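## Task

Carry plate E01 into the OUT nest so it lies flat between the nest's locators, its A1 well at the nest corner labelled A1; plates E07, E10, E70 and E17 must stay exactly as they were. It only counts if the plate stays put without the robot holding it, so release it and pull the gripper away at the end.

## Robot and tools

Robot: one four-axis SCARA-style plate mover. Its joints, base outward, are lift (prismatic, 0.000 to 0.550 m), shoulder (-2.000 to 2.000 rad), elbow (-2.800 to 2.800 rad) and wrist yaw (-12.566 to 12.566 rad), plus a two-finger gripper that always stays level and can only turn about vertical. Fingers extend along the gripper's +x and close along its y. The controlled point, end_effector_position, is midway between the two rubber pads, roughly 2 to 3 cm back from the fingertips. Keep the elbow reading at least 0.4 rad away from 0, otherwise the arm may fold and fault. Plates are told apart only by their ID labels; well A1 sits at the plate's clipped corner.

Frames: the scene frame has its origin on the table surface under the arm base, +z upward, and +y to the left for someone facing along +x. Positions in results use this frame in metres, orientation as end_effector_quat_wxyz. Motion commands, however, use the gripper's own axes.

execute_actions(actions): actions is a list of actions; each action is a list of 0 to 15 rows; each row is exactly five numbers in [-1, 1] in this order: dx, dy, dz, rz, opening. One row lasts one control step (1/30 s); an action always lasts 15 steps (0.5 s), and if fewer rows are given the last one is repeated. dx, dy, dz, rz are an offset, not a pose: they are measured in gripper axes from the gripper's measured pose at the start of that action (for a call's first action, the pose in the latest result for this scene). Every row in an action refers back to that same starting pose; rows do not add up. Scale: 1.0 equals 0.6 m for dx/dy/dz and 180 degrees for rz; positive rz rotates from gripper +x toward +y. opening is absolute, not an offset: +1 fully open (0.140 m), -1 closed (pads still 0.066 m apart). Going from open to closed needs about 0.6 s or more. An empty list just reports the state and images.

Each step, the controller limits the commanded pose to within 70 mm and 16 degrees of the measured one, so a distant offset is not reached in one action, and after the action the arm only continues to the last limited pose. Send the remainder in the next action.

move(target, speed, blocking): target is one five-number row laid out as above (dx, dy, dz, rz offset in gripper axes from the pose in this scene's latest result showing one, same scale; opening absolute, sent when the move begins). The gripper follows a straight path lasting 0.5 to 10 s (longer paths stop short), turning the short way. speed is m/s from 0.002 to 0.5, default 0.25; turn rate limit is twice that in rad/s. The path ignores obstacles, and the real hand may lag, drift or exceed speed, especially with the arm nearly straight. Faster contacts and targets set deeper past a surface press harder. blocking=false returns after 0.5 s while the arm keeps going; until a result shows the move ended, rows and new moves are rejected, so call wait or stop. The result adds a move: line giving the ending (done near target, off_target, moving, held, fault), the limits involved (paced = pose clipped; held = a check blocked some steps, after which the arm can speed up sharply), and the remaining distance to target.

wait(seconds): 0 to 10; lets time run with the last command held and returns early if a running move finishes. stop(): brakes a running move; it needs braking distance, and fingers keep moving. zoom_image(camera, region): camera is one of cam_head_left, cam_head_right, cam_high, cam_low (all 672x504) or cam_wrist (504x504); region is [x0, y0, x1, y1] in that image's pixels from the top-left, at most 504 by 504. finished_scene(scene): scene is 1 or 2; it ends that scene irreversibly and reports success.

Result lines: the state pose (may be slightly off, more so far out); Joint positions (lift m, shoulder, elbow, wrist yaw rad, pad gap m); grip_measured, the measured opening on the command scale; Hand target, where the controller is currently heading; a pose unreachable line when the clearance check altered or blocked a command; step readings of end_effector_position, with HELD on steps partly held back (not given for move or wait). MOTOR HOT appears from 85 °C; at 100 °C an OVER-TEMPERATURE FAULT brakes the arm until it cools. Holding loads, even while you think, heats motors.

Gripping: to hold something, keep commanding an opening below grip_measured, about 0.04 lower for a firm grip, less for a gentle one. Readings can carry a constant error of about 1 mm. Pads push with about 18 N each; a quick close can squeeze harder. A held part may occasionally get a short tug.

Cautions: offsets count from the measured pose, so repeating a small downward offset on a hard surface does not push harder, but on something yielding it does. Load limits: lift 57 N, shoulder 8.55 N m, elbow 4.27 N m, wrist yaw 1.42 N m, including the held plate's weight; reaching one halts the arm for 10 s and drops the rest of the call. Joints decelerate together and stop together when a command reverses them; after a long move the arm may still be short. Do not let anything fall or get pushed off the table, and avoid drops, slips, slams and hard collisions. The robot holds its last command while you compose replies.

Each tool is called after "Emit:" as name([rows], argument=value, ...), one row to a line, values as JSON.

## Session

I'll start by looking at the scene.

Emit:
execute_actions(actions=[])

Scene clock: 0.00 s.
end_effector_position=(+0.3654, +0.3810, +0.4088) grip_measured=+0.98 end_effector_quat_wxyz=(+0.631, +0.000, +0.000, +0.776)
Joint positions: [ 0.404  1.636  1.357 -1.217  0.139]
Motor temperatures (°C, as the motors report them): [38 23 22 23]
Hand target: +0.365, +0.381, +0.409; +0.631, +0.000, +0.000, +0.776

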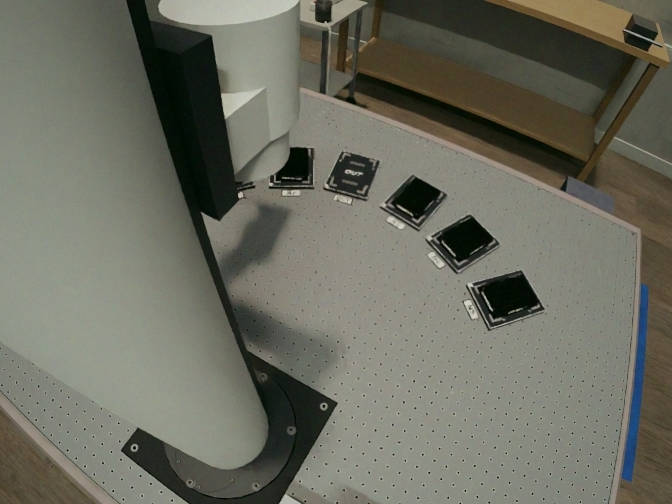

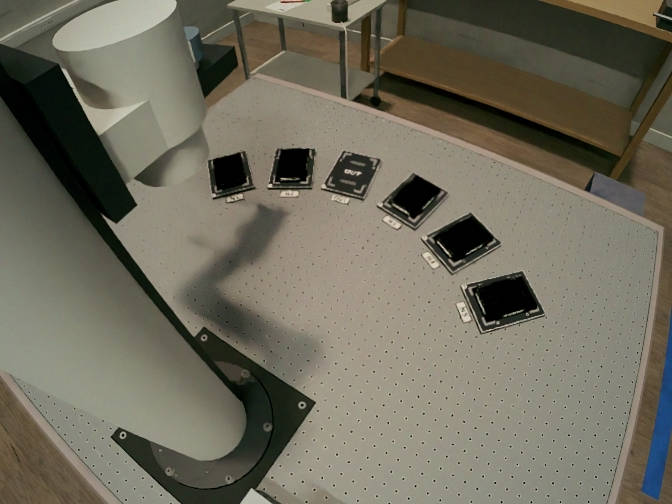

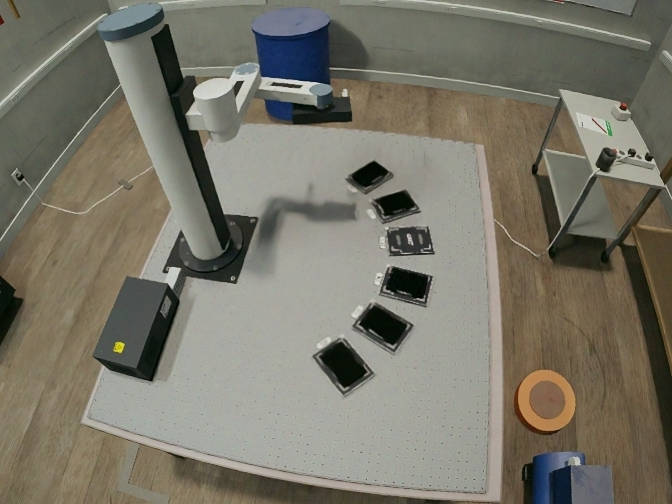

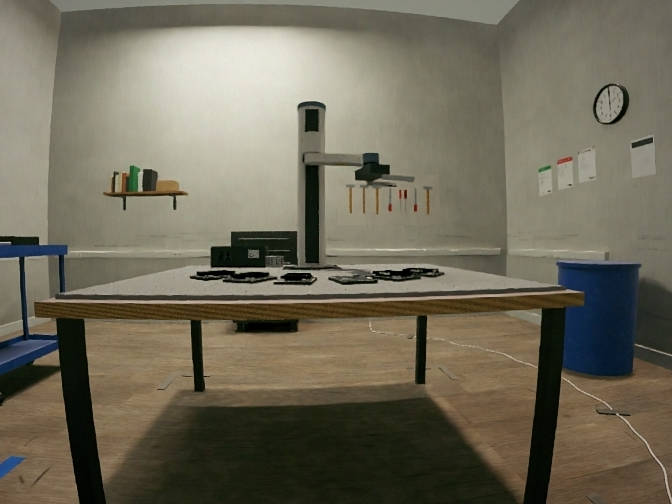

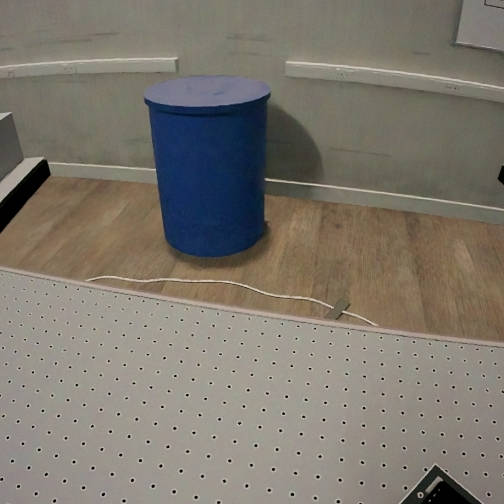

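Emit:
zoom_image(camera="cam_head_right", region=[190, 130, 400, 220])

Emit:
zoom_image(camera="cam_head_right", region=[365, 160, 565, 345])

Emit:
zoom_image(camera="cam_high", region=[300, 150, 460, 400])

Region (190, 130, 400, 220) of cam_head_right's 672x504 image, scaled by 2.400, with more detail than that image has; it fills the top 216 rows of this view, and the rest is white.

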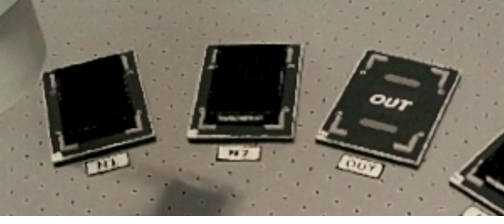

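Region (365, 160, 565, 345) of cam_head_right's 672x504 image, scaled by 2.520, with more detail than that image has; it fills the top 466 rows of this view, and the rest is white.

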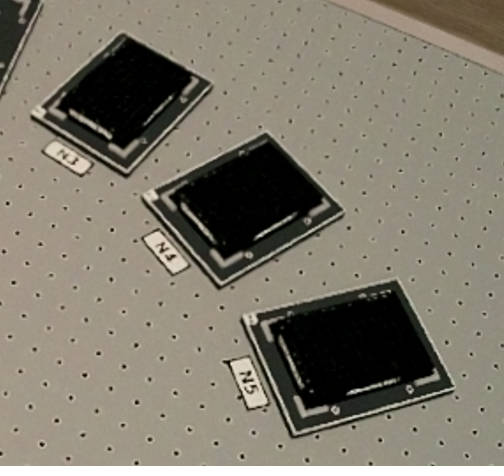

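Region (300, 150, 460, 400) of cam_high's 672x504 image, scaled by 2.016, with more detail than that image has; it fills the left 323 columns of this view, and the rest is white.

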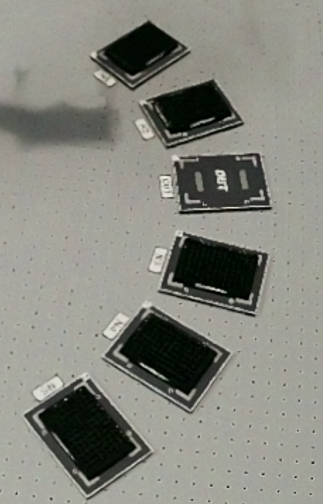

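Emit:
zoom_image(camera="cam_head_right", region=[455, 265, 555, 340])

Emit:
zoom_image(camera="cam_head_right", region=[415, 205, 510, 280])

Emit:
zoom_image(camera="cam_head_right", region=[370, 168, 455, 235])

Emit:
zoom_image(camera="cam_head_right", region=[260, 140, 330, 205])

Emit:
zoom_image(camera="cam_head_right", region=[200, 143, 265, 208])

Emit:
zoom_image(camera="cam_head_right", region=[315, 143, 390, 208])

Region (455, 265, 555, 340) of cam_head_right's 672x504 image, scaled by 5.040, with more detail than that image has; it fills the top 378 rows of this view, and the rest is white.

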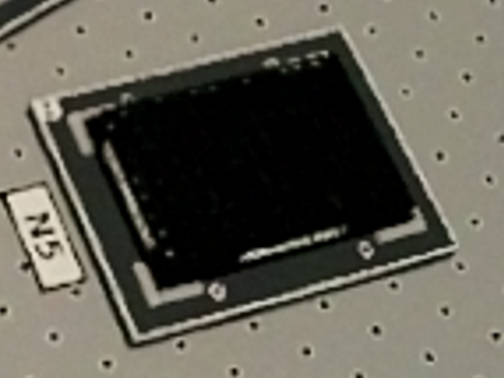

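Region (415, 205, 510, 280) of cam_head_right's 672x504 image, scaled by 5.305, with more detail than that image has; it fills the top 398 rows of this view, and the rest is white.

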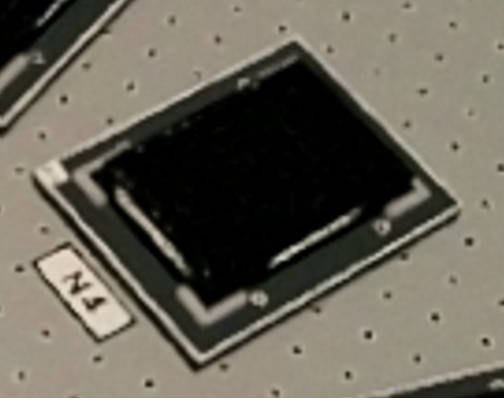

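Region (370, 168, 455, 235) of cam_head_right's 672x504 image, scaled by 5.929, with more detail than that image has; it fills the top 397 rows of this view, and the rest is white.

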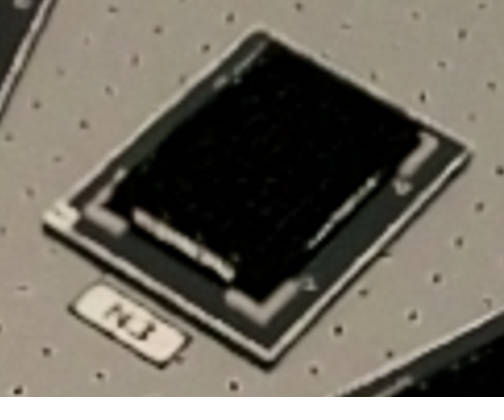

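Region (260, 140, 330, 205) of cam_head_right's 672x504 image, scaled by 7.200, with more detail than that image has; it fills the top 468 rows of this view, and the rest is white.

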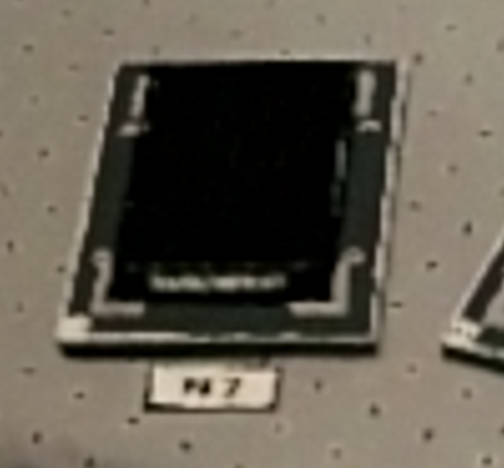

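Region (200, 143, 265, 208) of cam_head_right's 672x504 image, scaled by 7.754, with more detail than that image has.

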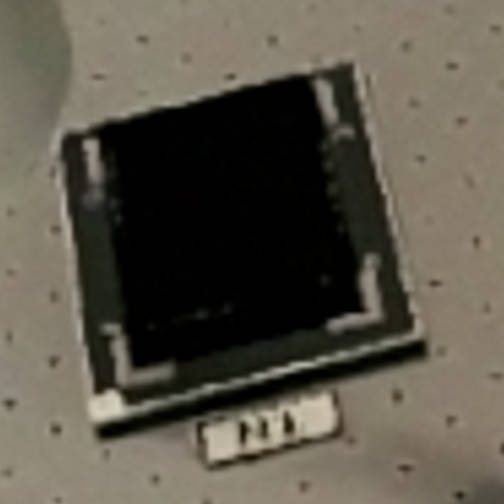

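Region (315, 143, 390, 208) of cam_head_right's 672x504 image, scaled by 6.720, with more detail than that image has; it fills the top 437 rows of this view, and the rest is white.

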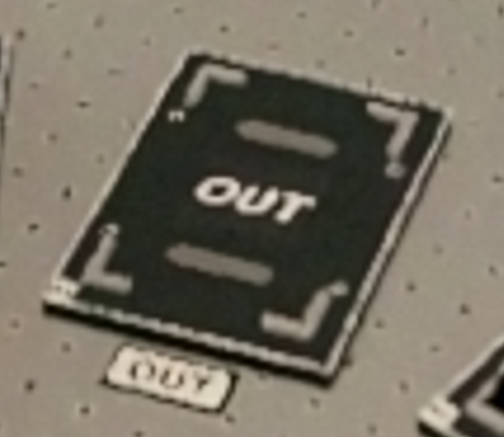

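Emit:
zoom_image(camera="cam_low", region=[360, 255, 460, 295])

Emit:
zoom_image(camera="cam_low", region=[180, 255, 380, 295])

Emit:
zoom_image(camera="cam_wrist", region=[380, 440, 504, 504])

Emit:
zoom_image(camera="cam_high", region=[335, 150, 435, 230])

Emit:
zoom_image(camera="cam_high", region=[150, 200, 450, 400])

Region (360, 255, 460, 295) of cam_low's 672x504 image, scaled by 5.040, with more detail than that image has; it fills the top 202 rows of this view, and the rest is white.

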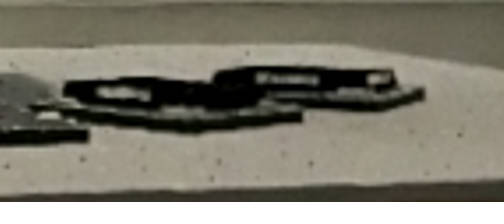

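Region (180, 255, 380, 295) of cam_low's 672x504 image, scaled by 2.520, with more detail than that image has; it fills the top 101 rows of this view, and the rest is white.

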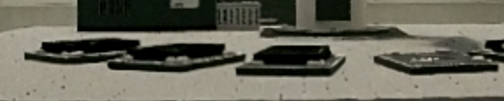

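Region (380, 440, 504, 504) of cam_wrist's 504x504 image, scaled by 4.065, with more detail than that image has; it fills the top 260 rows of this view, and the rest is white.

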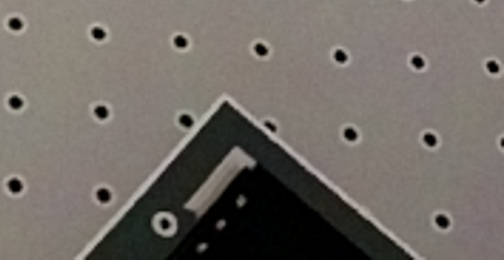

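Region (335, 150, 435, 230) of cam_high's 672x504 image, scaled by 5.040, with more detail than that image has; it fills the top 403 rows of this view, and the rest is white.

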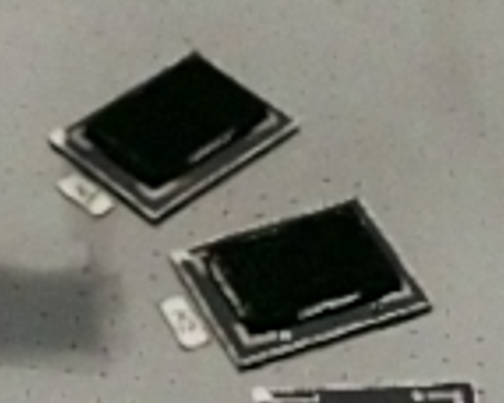

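Region (150, 200, 450, 400) of cam_high's 672x504 image, scaled by 1.680, with more detail than that image has.

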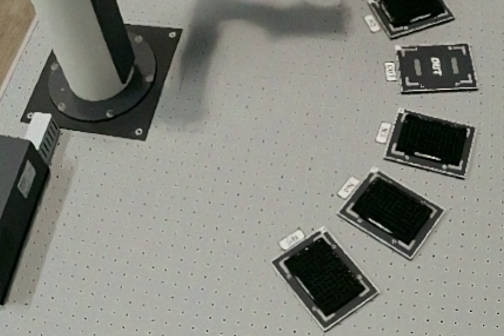

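Emit:
move(target=[-0.2732, -0.0885, -0.5147, -0.3431, 1.0], speed=0.5)

Scene clock: 3.70 s.
end_effector_position=(+0.4509, +0.2314, +0.0999) grip_measured=+0.98 end_effector_quat_wxyz=(+0.940, +0.000, +0.000, +0.342)
Joint positions: [ 0.095  1.672  0.861 -1.834  0.139]
Motor temperatures (°C, as the motors report them): [38 23 22 23]
Hand target: +0.451, +0.231, +0.100; +0.940, +0.000, +0.000, +0.342
Off the commanded pose: 0.000 m, 0 deg.
move: done

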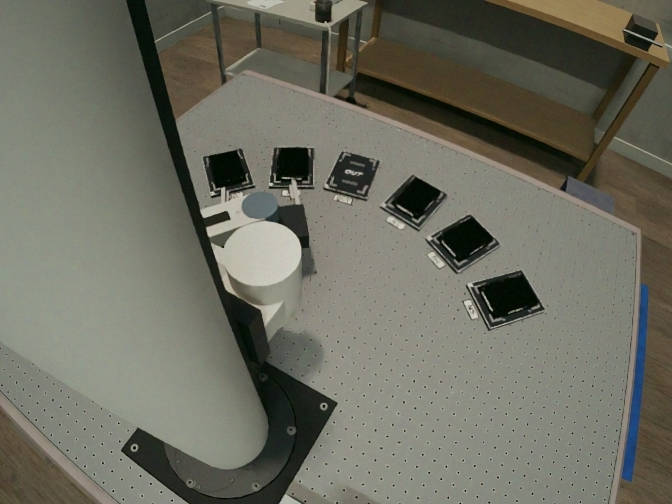

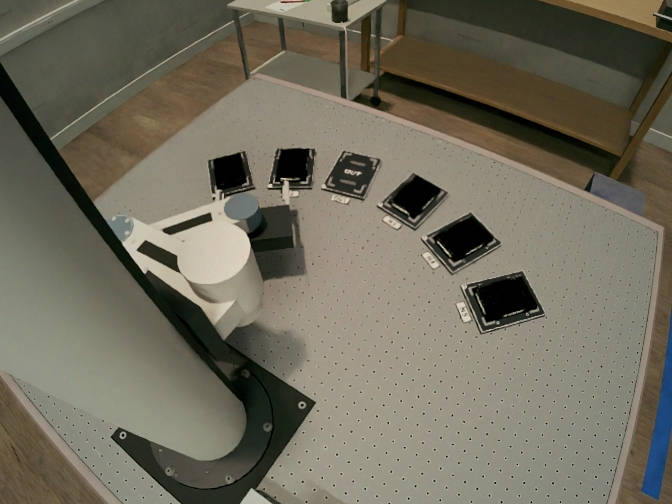

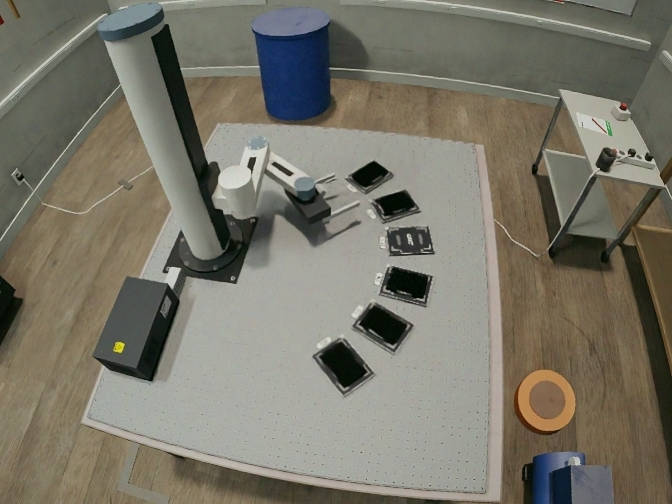

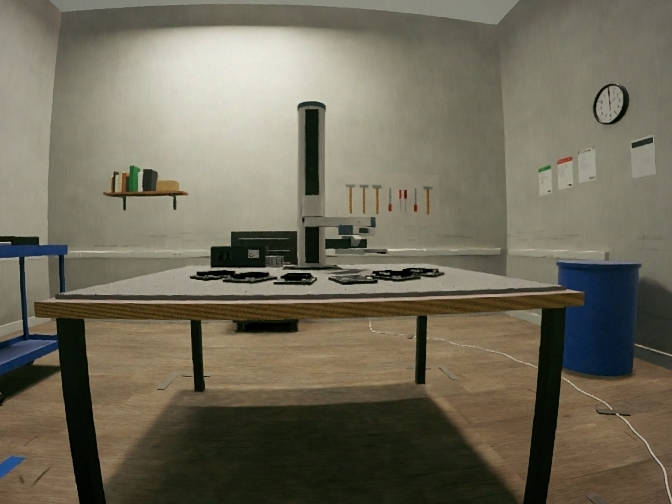

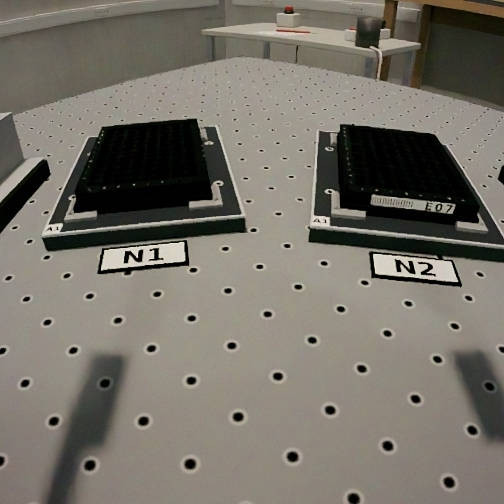

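Emit:
zoom_image(camera="cam_wrist", region=[300, 110, 504, 270])

Emit:
zoom_image(camera="cam_wrist", region=[35, 105, 260, 260])

Region (300, 110, 504, 270) of cam_wrist's 504x504 image, scaled by 2.471, with more detail than that image has; it fills the top 395 rows of this view, and the rest is white.

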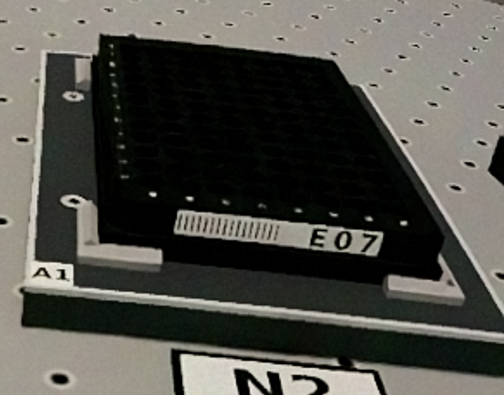

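Region (35, 105, 260, 260) of cam_wrist's 504x504 image, scaled by 2.240, with more detail than that image has; it fills the top 347 rows of this view, and the rest is white.

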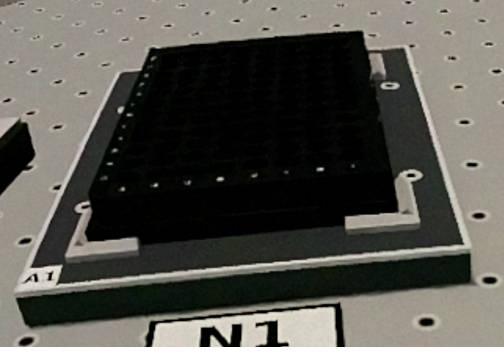

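Emit:
zoom_image(camera="cam_head_left", region=[385, 195, 425, 225])

Emit:
zoom_image(camera="cam_head_left", region=[495, 295, 545, 325])

Emit:
zoom_image(camera="cam_head_left", region=[430, 230, 500, 270])

Emit:
zoom_image(camera="cam_high", region=[380, 275, 430, 305])

Emit:
zoom_image(camera="cam_low", region=[370, 262, 450, 282])

Region (385, 195, 425, 225) of cam_head_left's 672x504 image, scaled by 12.600, with more detail than that image has; it fills the top 378 rows of this view, and the rest is white.

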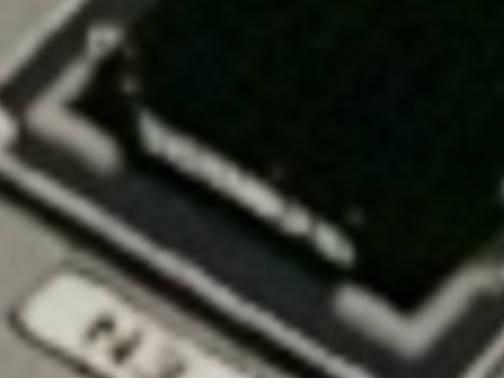

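Region (495, 295, 545, 325) of cam_head_left's 672x504 image, scaled by 10.080, with more detail than that image has; it fills the top 302 rows of this view, and the rest is white.

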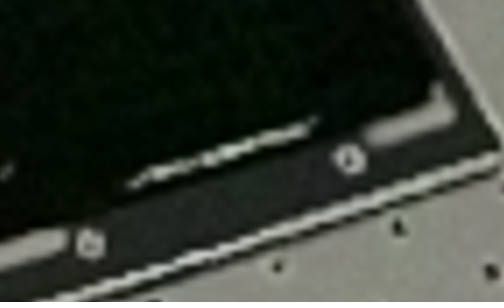

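Region (430, 230, 500, 270) of cam_head_left's 672x504 image, scaled by 7.200, with more detail than that image has; it fills the top 288 rows of this view, and the rest is white.

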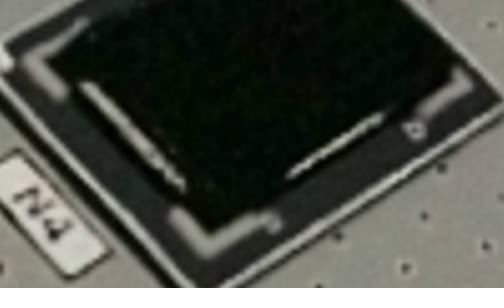

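Region (380, 275, 430, 305) of cam_high's 672x504 image, scaled by 10.080, with more detail than that image has; it fills the top 302 rows of this view, and the rest is white.

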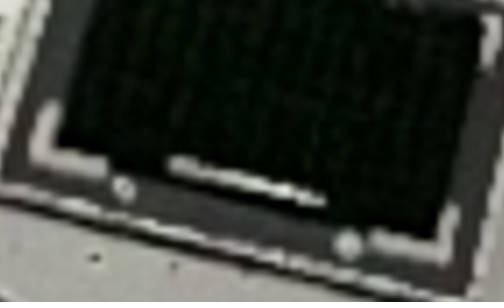

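Region (370, 262, 450, 282) of cam_low's 672x504 image, scaled by 6.300, with more detail than that image has; it fills the top 126 rows of this view, and the rest is white.

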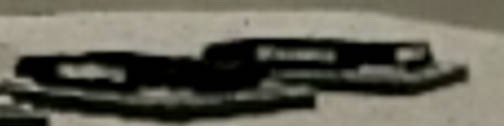

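Emit:
execute_actions([
  [[0.2763, -0.1154, -0.05, 0.1222, 1.0]],
])

Scene clock: 5.83 s.
end_effector_position=(+0.5461, +0.2533, +0.0791) grip_measured=+0.98 end_effector_quat_wxyz=(+0.870, +0.000, +0.000, +0.494)
Joint positions: [ 0.074  1.216  1.356 -1.539  0.139]
Motor temperatures (°C, as the motors report them): [38 23 23 23]
Hand target: +0.579, +0.265, +0.073; +0.859, +0.000, +0.000, +0.513
Off the commanded pose: 0.083 m, 3 deg; position clipped at the last step of the last action.
Step readings (end_effector_position):
0: (+0.4509, +0.2314, +0.0999)
1: (+0.4509, +0.2314, +0.0999)
2: (+0.4517, +0.2316, +0.0998)
4: (+0.4569, +0.2331, +0.0987)
8: (+0.4816, +0.2369, +0.0930)
15: end_effector_position above

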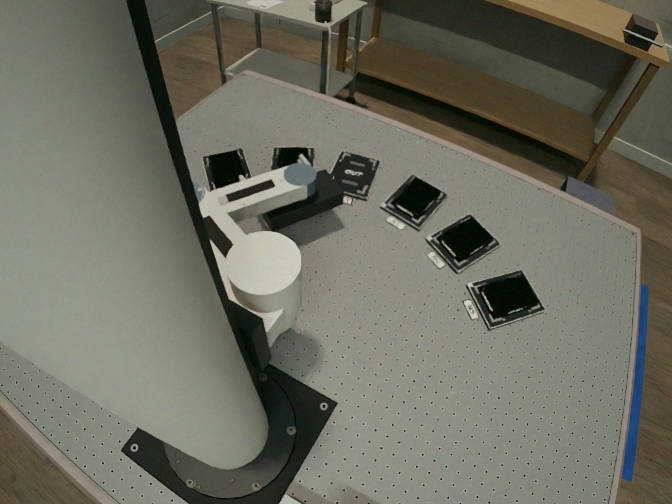

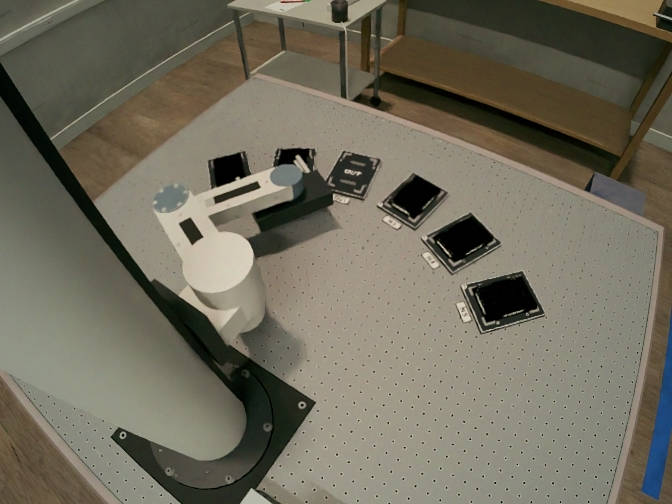

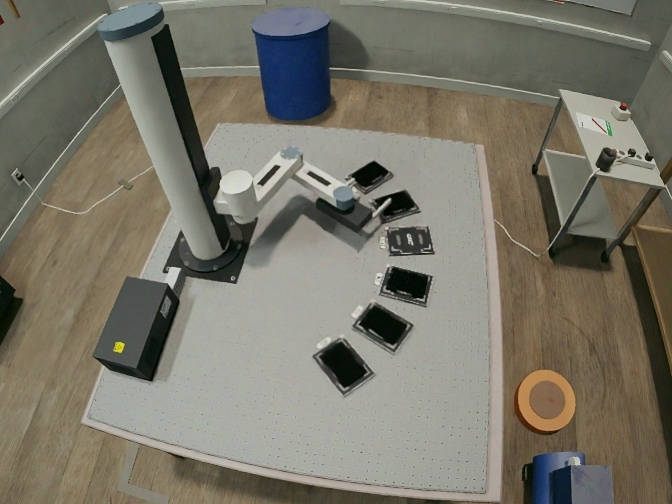

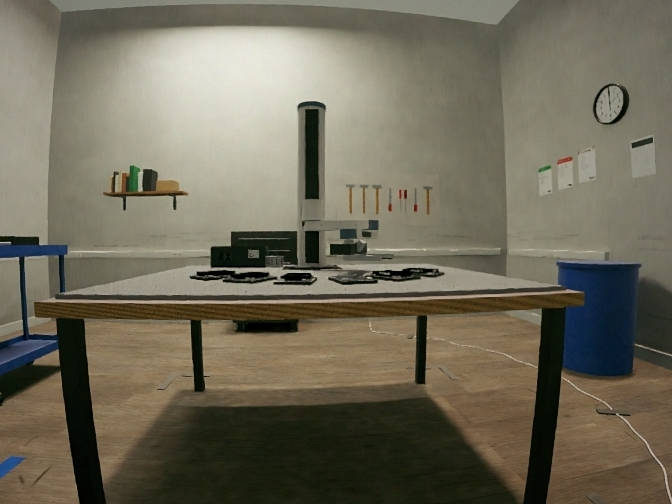

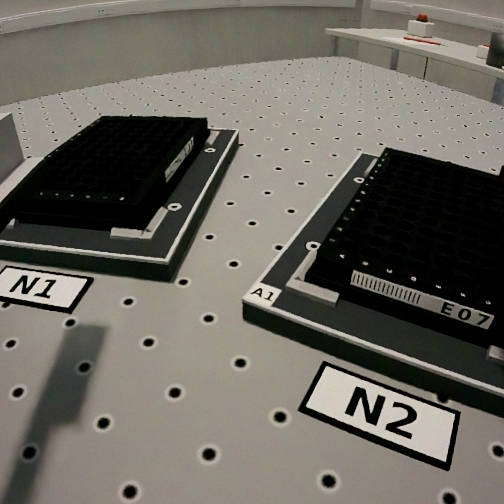

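Emit:
zoom_image(camera="cam_wrist", region=[150, 120, 220, 190])

Emit:
execute_actions(actions=[])

Region (150, 120, 220, 190) of cam_wrist's 504x504 image, scaled by 7.200, with more detail than that image has.

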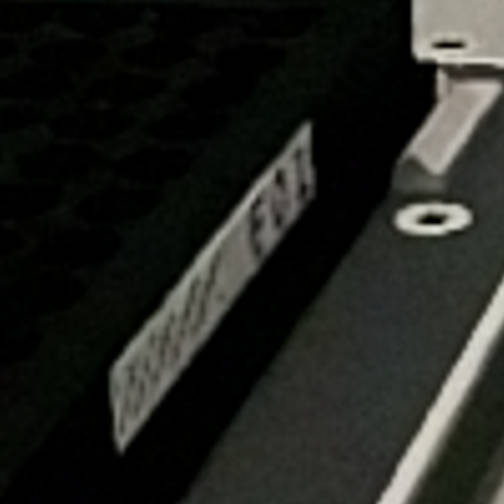

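Scene clock: 5.93 s.
end_effector_position=(+0.5698, +0.2634, +0.0742) grip_measured=+0.98 end_effector_quat_wxyz=(+0.857, +0.000, +0.000, +0.516)
Joint positions: [ 0.069  1.135  1.511 -1.562  0.139]
Motor temperatures (°C, as the motors report them): [38 23 23 23]
Hand target: +0.579, +0.265, +0.073; +0.859, +0.000, +0.000, +0.513
Off the commanded pose: 0.057 m, 0 deg; position clipped at the last step of the last action.

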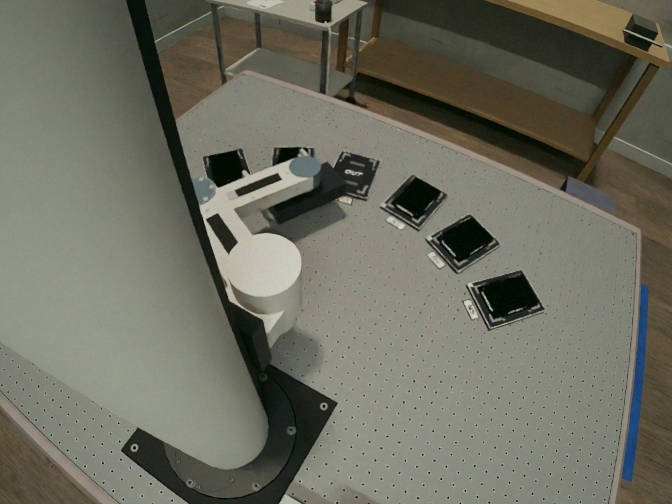

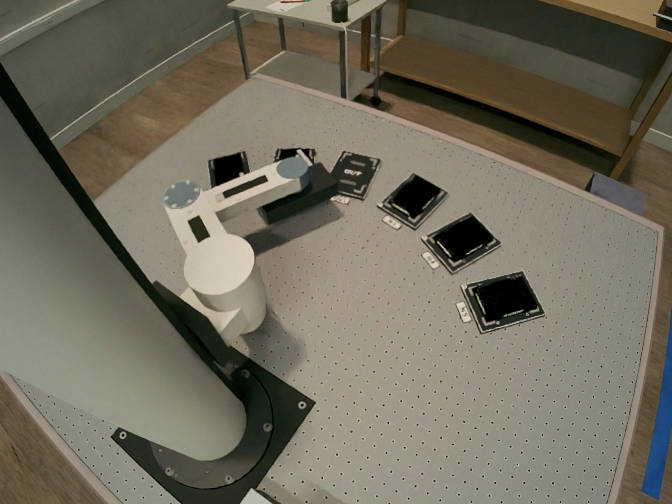

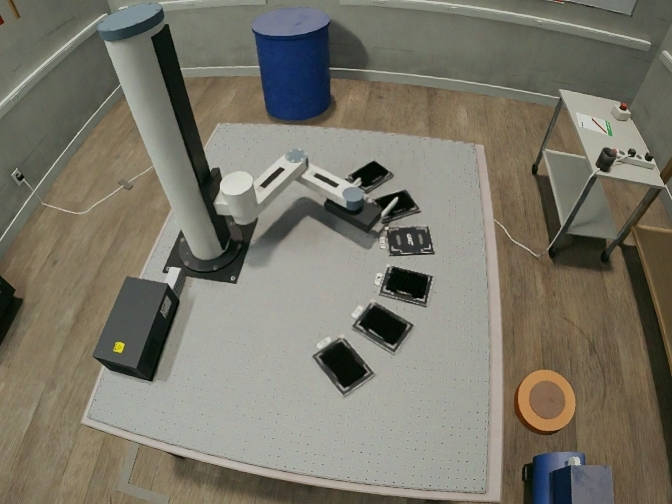

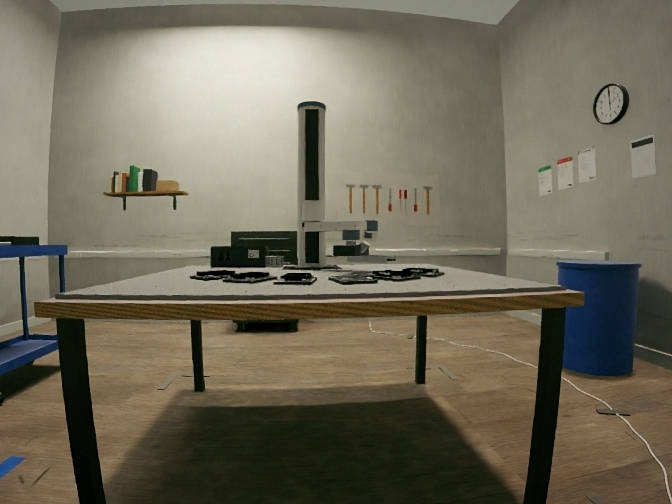

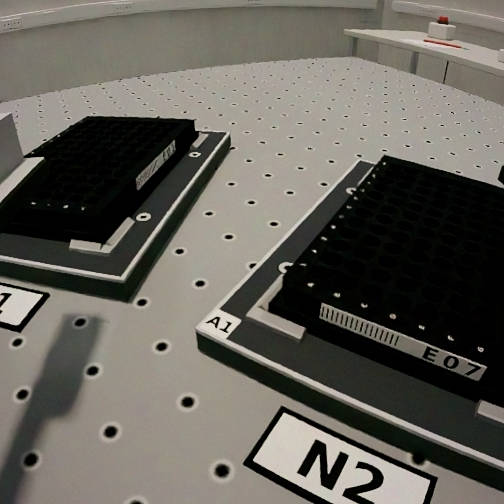

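Emit:
zoom_image(camera="cam_wrist", region=[125, 125, 200, 200])

Region (125, 125, 200, 200) of cam_wrist's 504x504 image, scaled by 6.720, with more detail than that image has.

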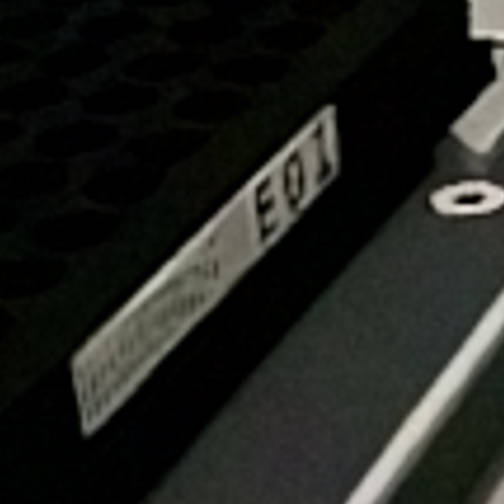

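Emit:
wait(seconds=0)

Scene clock: 7.27 s.
end_effector_position=(+0.5795, +0.2649, +0.0728) grip_measured=+0.98 end_effector_quat_wxyz=(+0.859, +0.000, +0.000, +0.513)
Joint positions: [ 0.068  1.111  1.558 -1.592  0.139]
Motor temperatures (°C, as the motors report them): [38 23 23 23]
Hand target: +0.579, +0.265, +0.073; +0.859, +0.000, +0.000, +0.513
Off the commanded pose: 0.047 m, 0 deg; position clipped at the last step of the last action.

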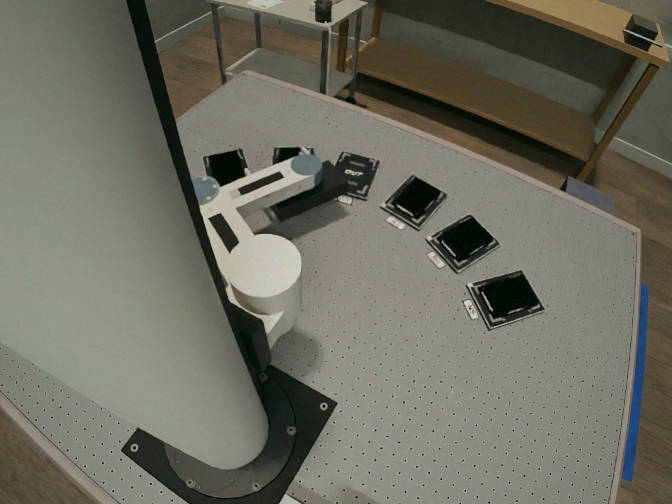

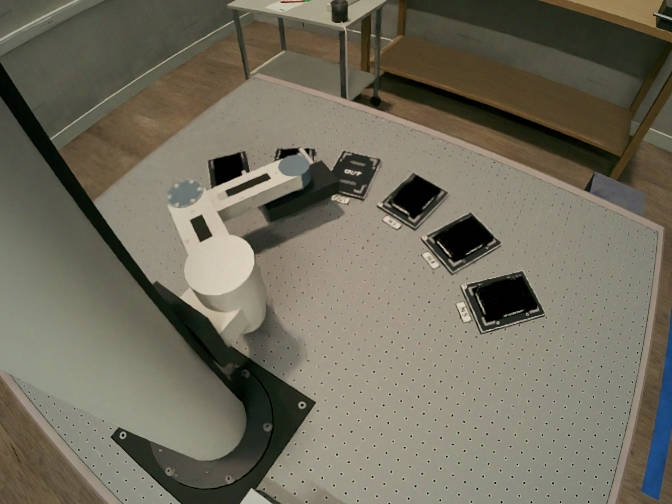

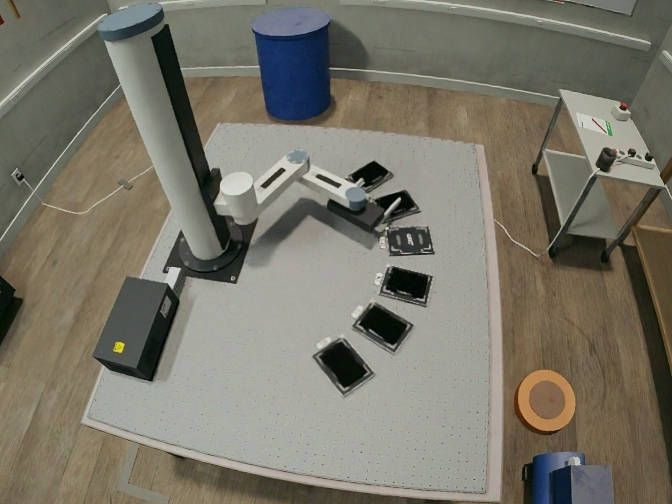

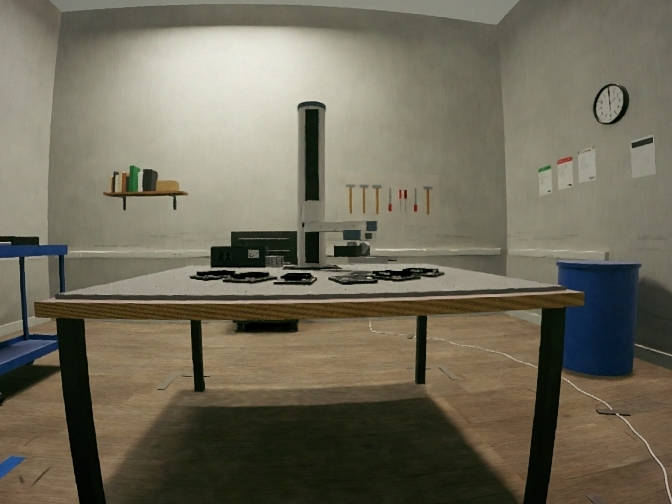

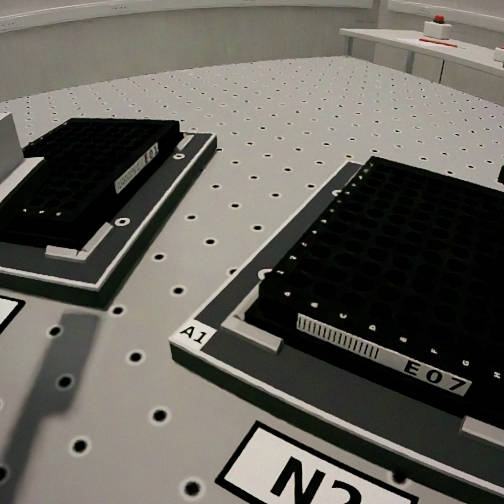

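Emit:
zoom_image(camera="cam_wrist", region=[160, 250, 330, 400])

Emit:
zoom_image(camera="cam_wrist", region=[0, 105, 230, 315])

Emit:
zoom_image(camera="cam_wrist", region=[30, 200, 150, 315])

Emit:
zoom_image(camera="cam_wrist", region=[140, 110, 230, 180])

Region (160, 250, 330, 400) of cam_wrist's 504x504 image, scaled by 2.965, with more detail than that image has; it fills the top 445 rows of this view, and the rest is white.

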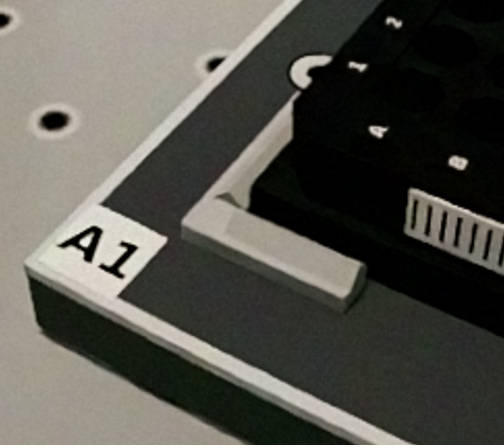

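Region (0, 105, 230, 315) of cam_wrist's 504x504 image, scaled by 2.191, with more detail than that image has; it fills the top 460 rows of this view, and the rest is white.

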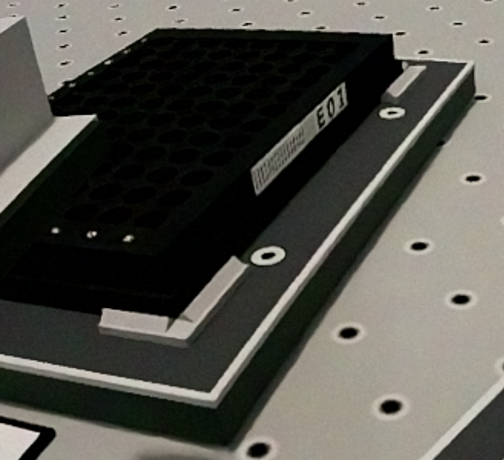

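Region (30, 200, 150, 315) of cam_wrist's 504x504 image, scaled by 4.200, with more detail than that image has; it fills the top 483 rows of this view, and the rest is white.

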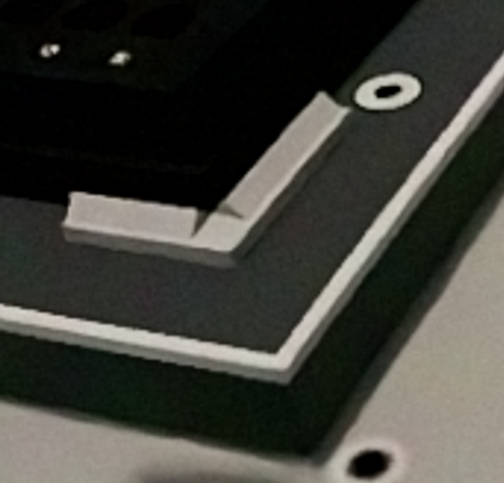

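Region (140, 110, 230, 180) of cam_wrist's 504x504 image, scaled by 5.600, with more detail than that image has.

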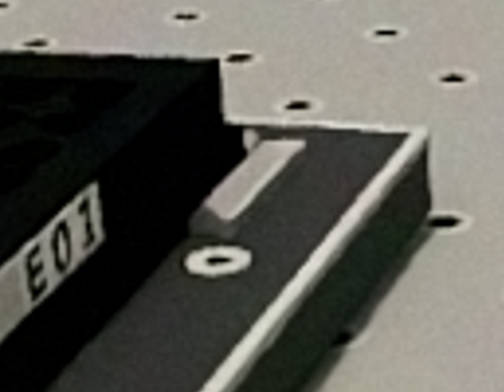

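Emit:
zoom_image(camera="cam_wrist", region=[60, 330, 230, 500])

Emit:
zoom_image(camera="cam_wrist", region=[100, 170, 300, 330])

Region (60, 330, 230, 500) of cam_wrist's 504x504 image, scaled by 2.965, with more detail than that image has.

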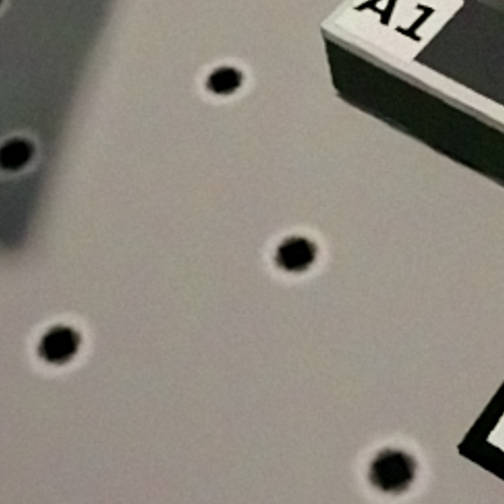

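Region (100, 170, 300, 330) of cam_wrist's 504x504 image, scaled by 2.520, with more detail than that image has; it fills the top 403 rows of this view, and the rest is white.

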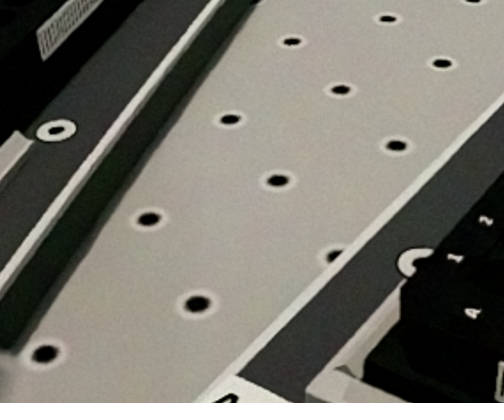

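Emit:
zoom_image(camera="cam_wrist", region=[270, 270, 390, 370])

Emit:
zoom_image(camera="cam_wrist", region=[384, 320, 504, 450])

Emit:
zoom_image(camera="cam_wrist", region=[250, 145, 400, 290])

Region (270, 270, 390, 370) of cam_wrist's 504x504 image, scaled by 4.200, with more detail than that image has.

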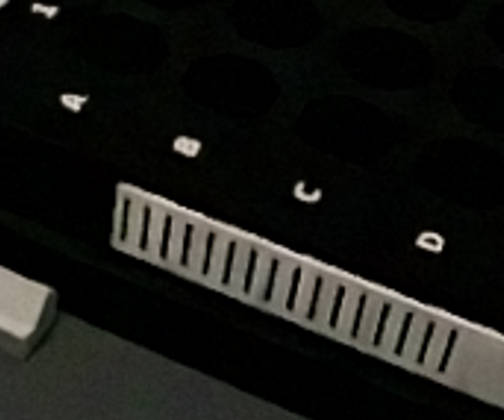

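Region (384, 320, 504, 450) of cam_wrist's 504x504 image, scaled by 3.877, with more detail than that image has; it fills the left 465 columns of this view, and the rest is white.

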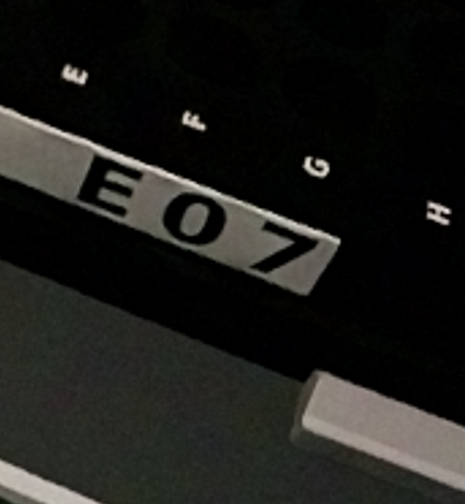

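Region (250, 145, 400, 290) of cam_wrist's 504x504 image, scaled by 3.360, with more detail than that image has; it fills the top 487 rows of this view, and the rest is white.

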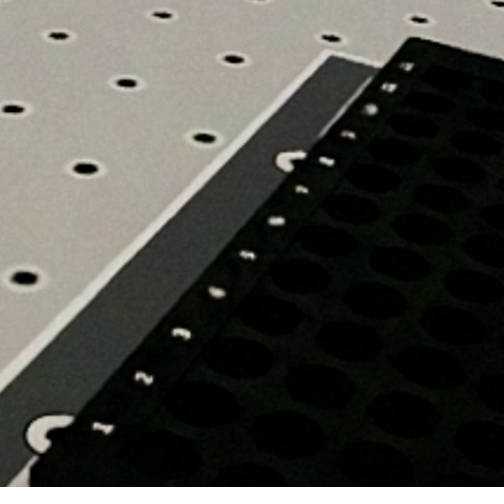

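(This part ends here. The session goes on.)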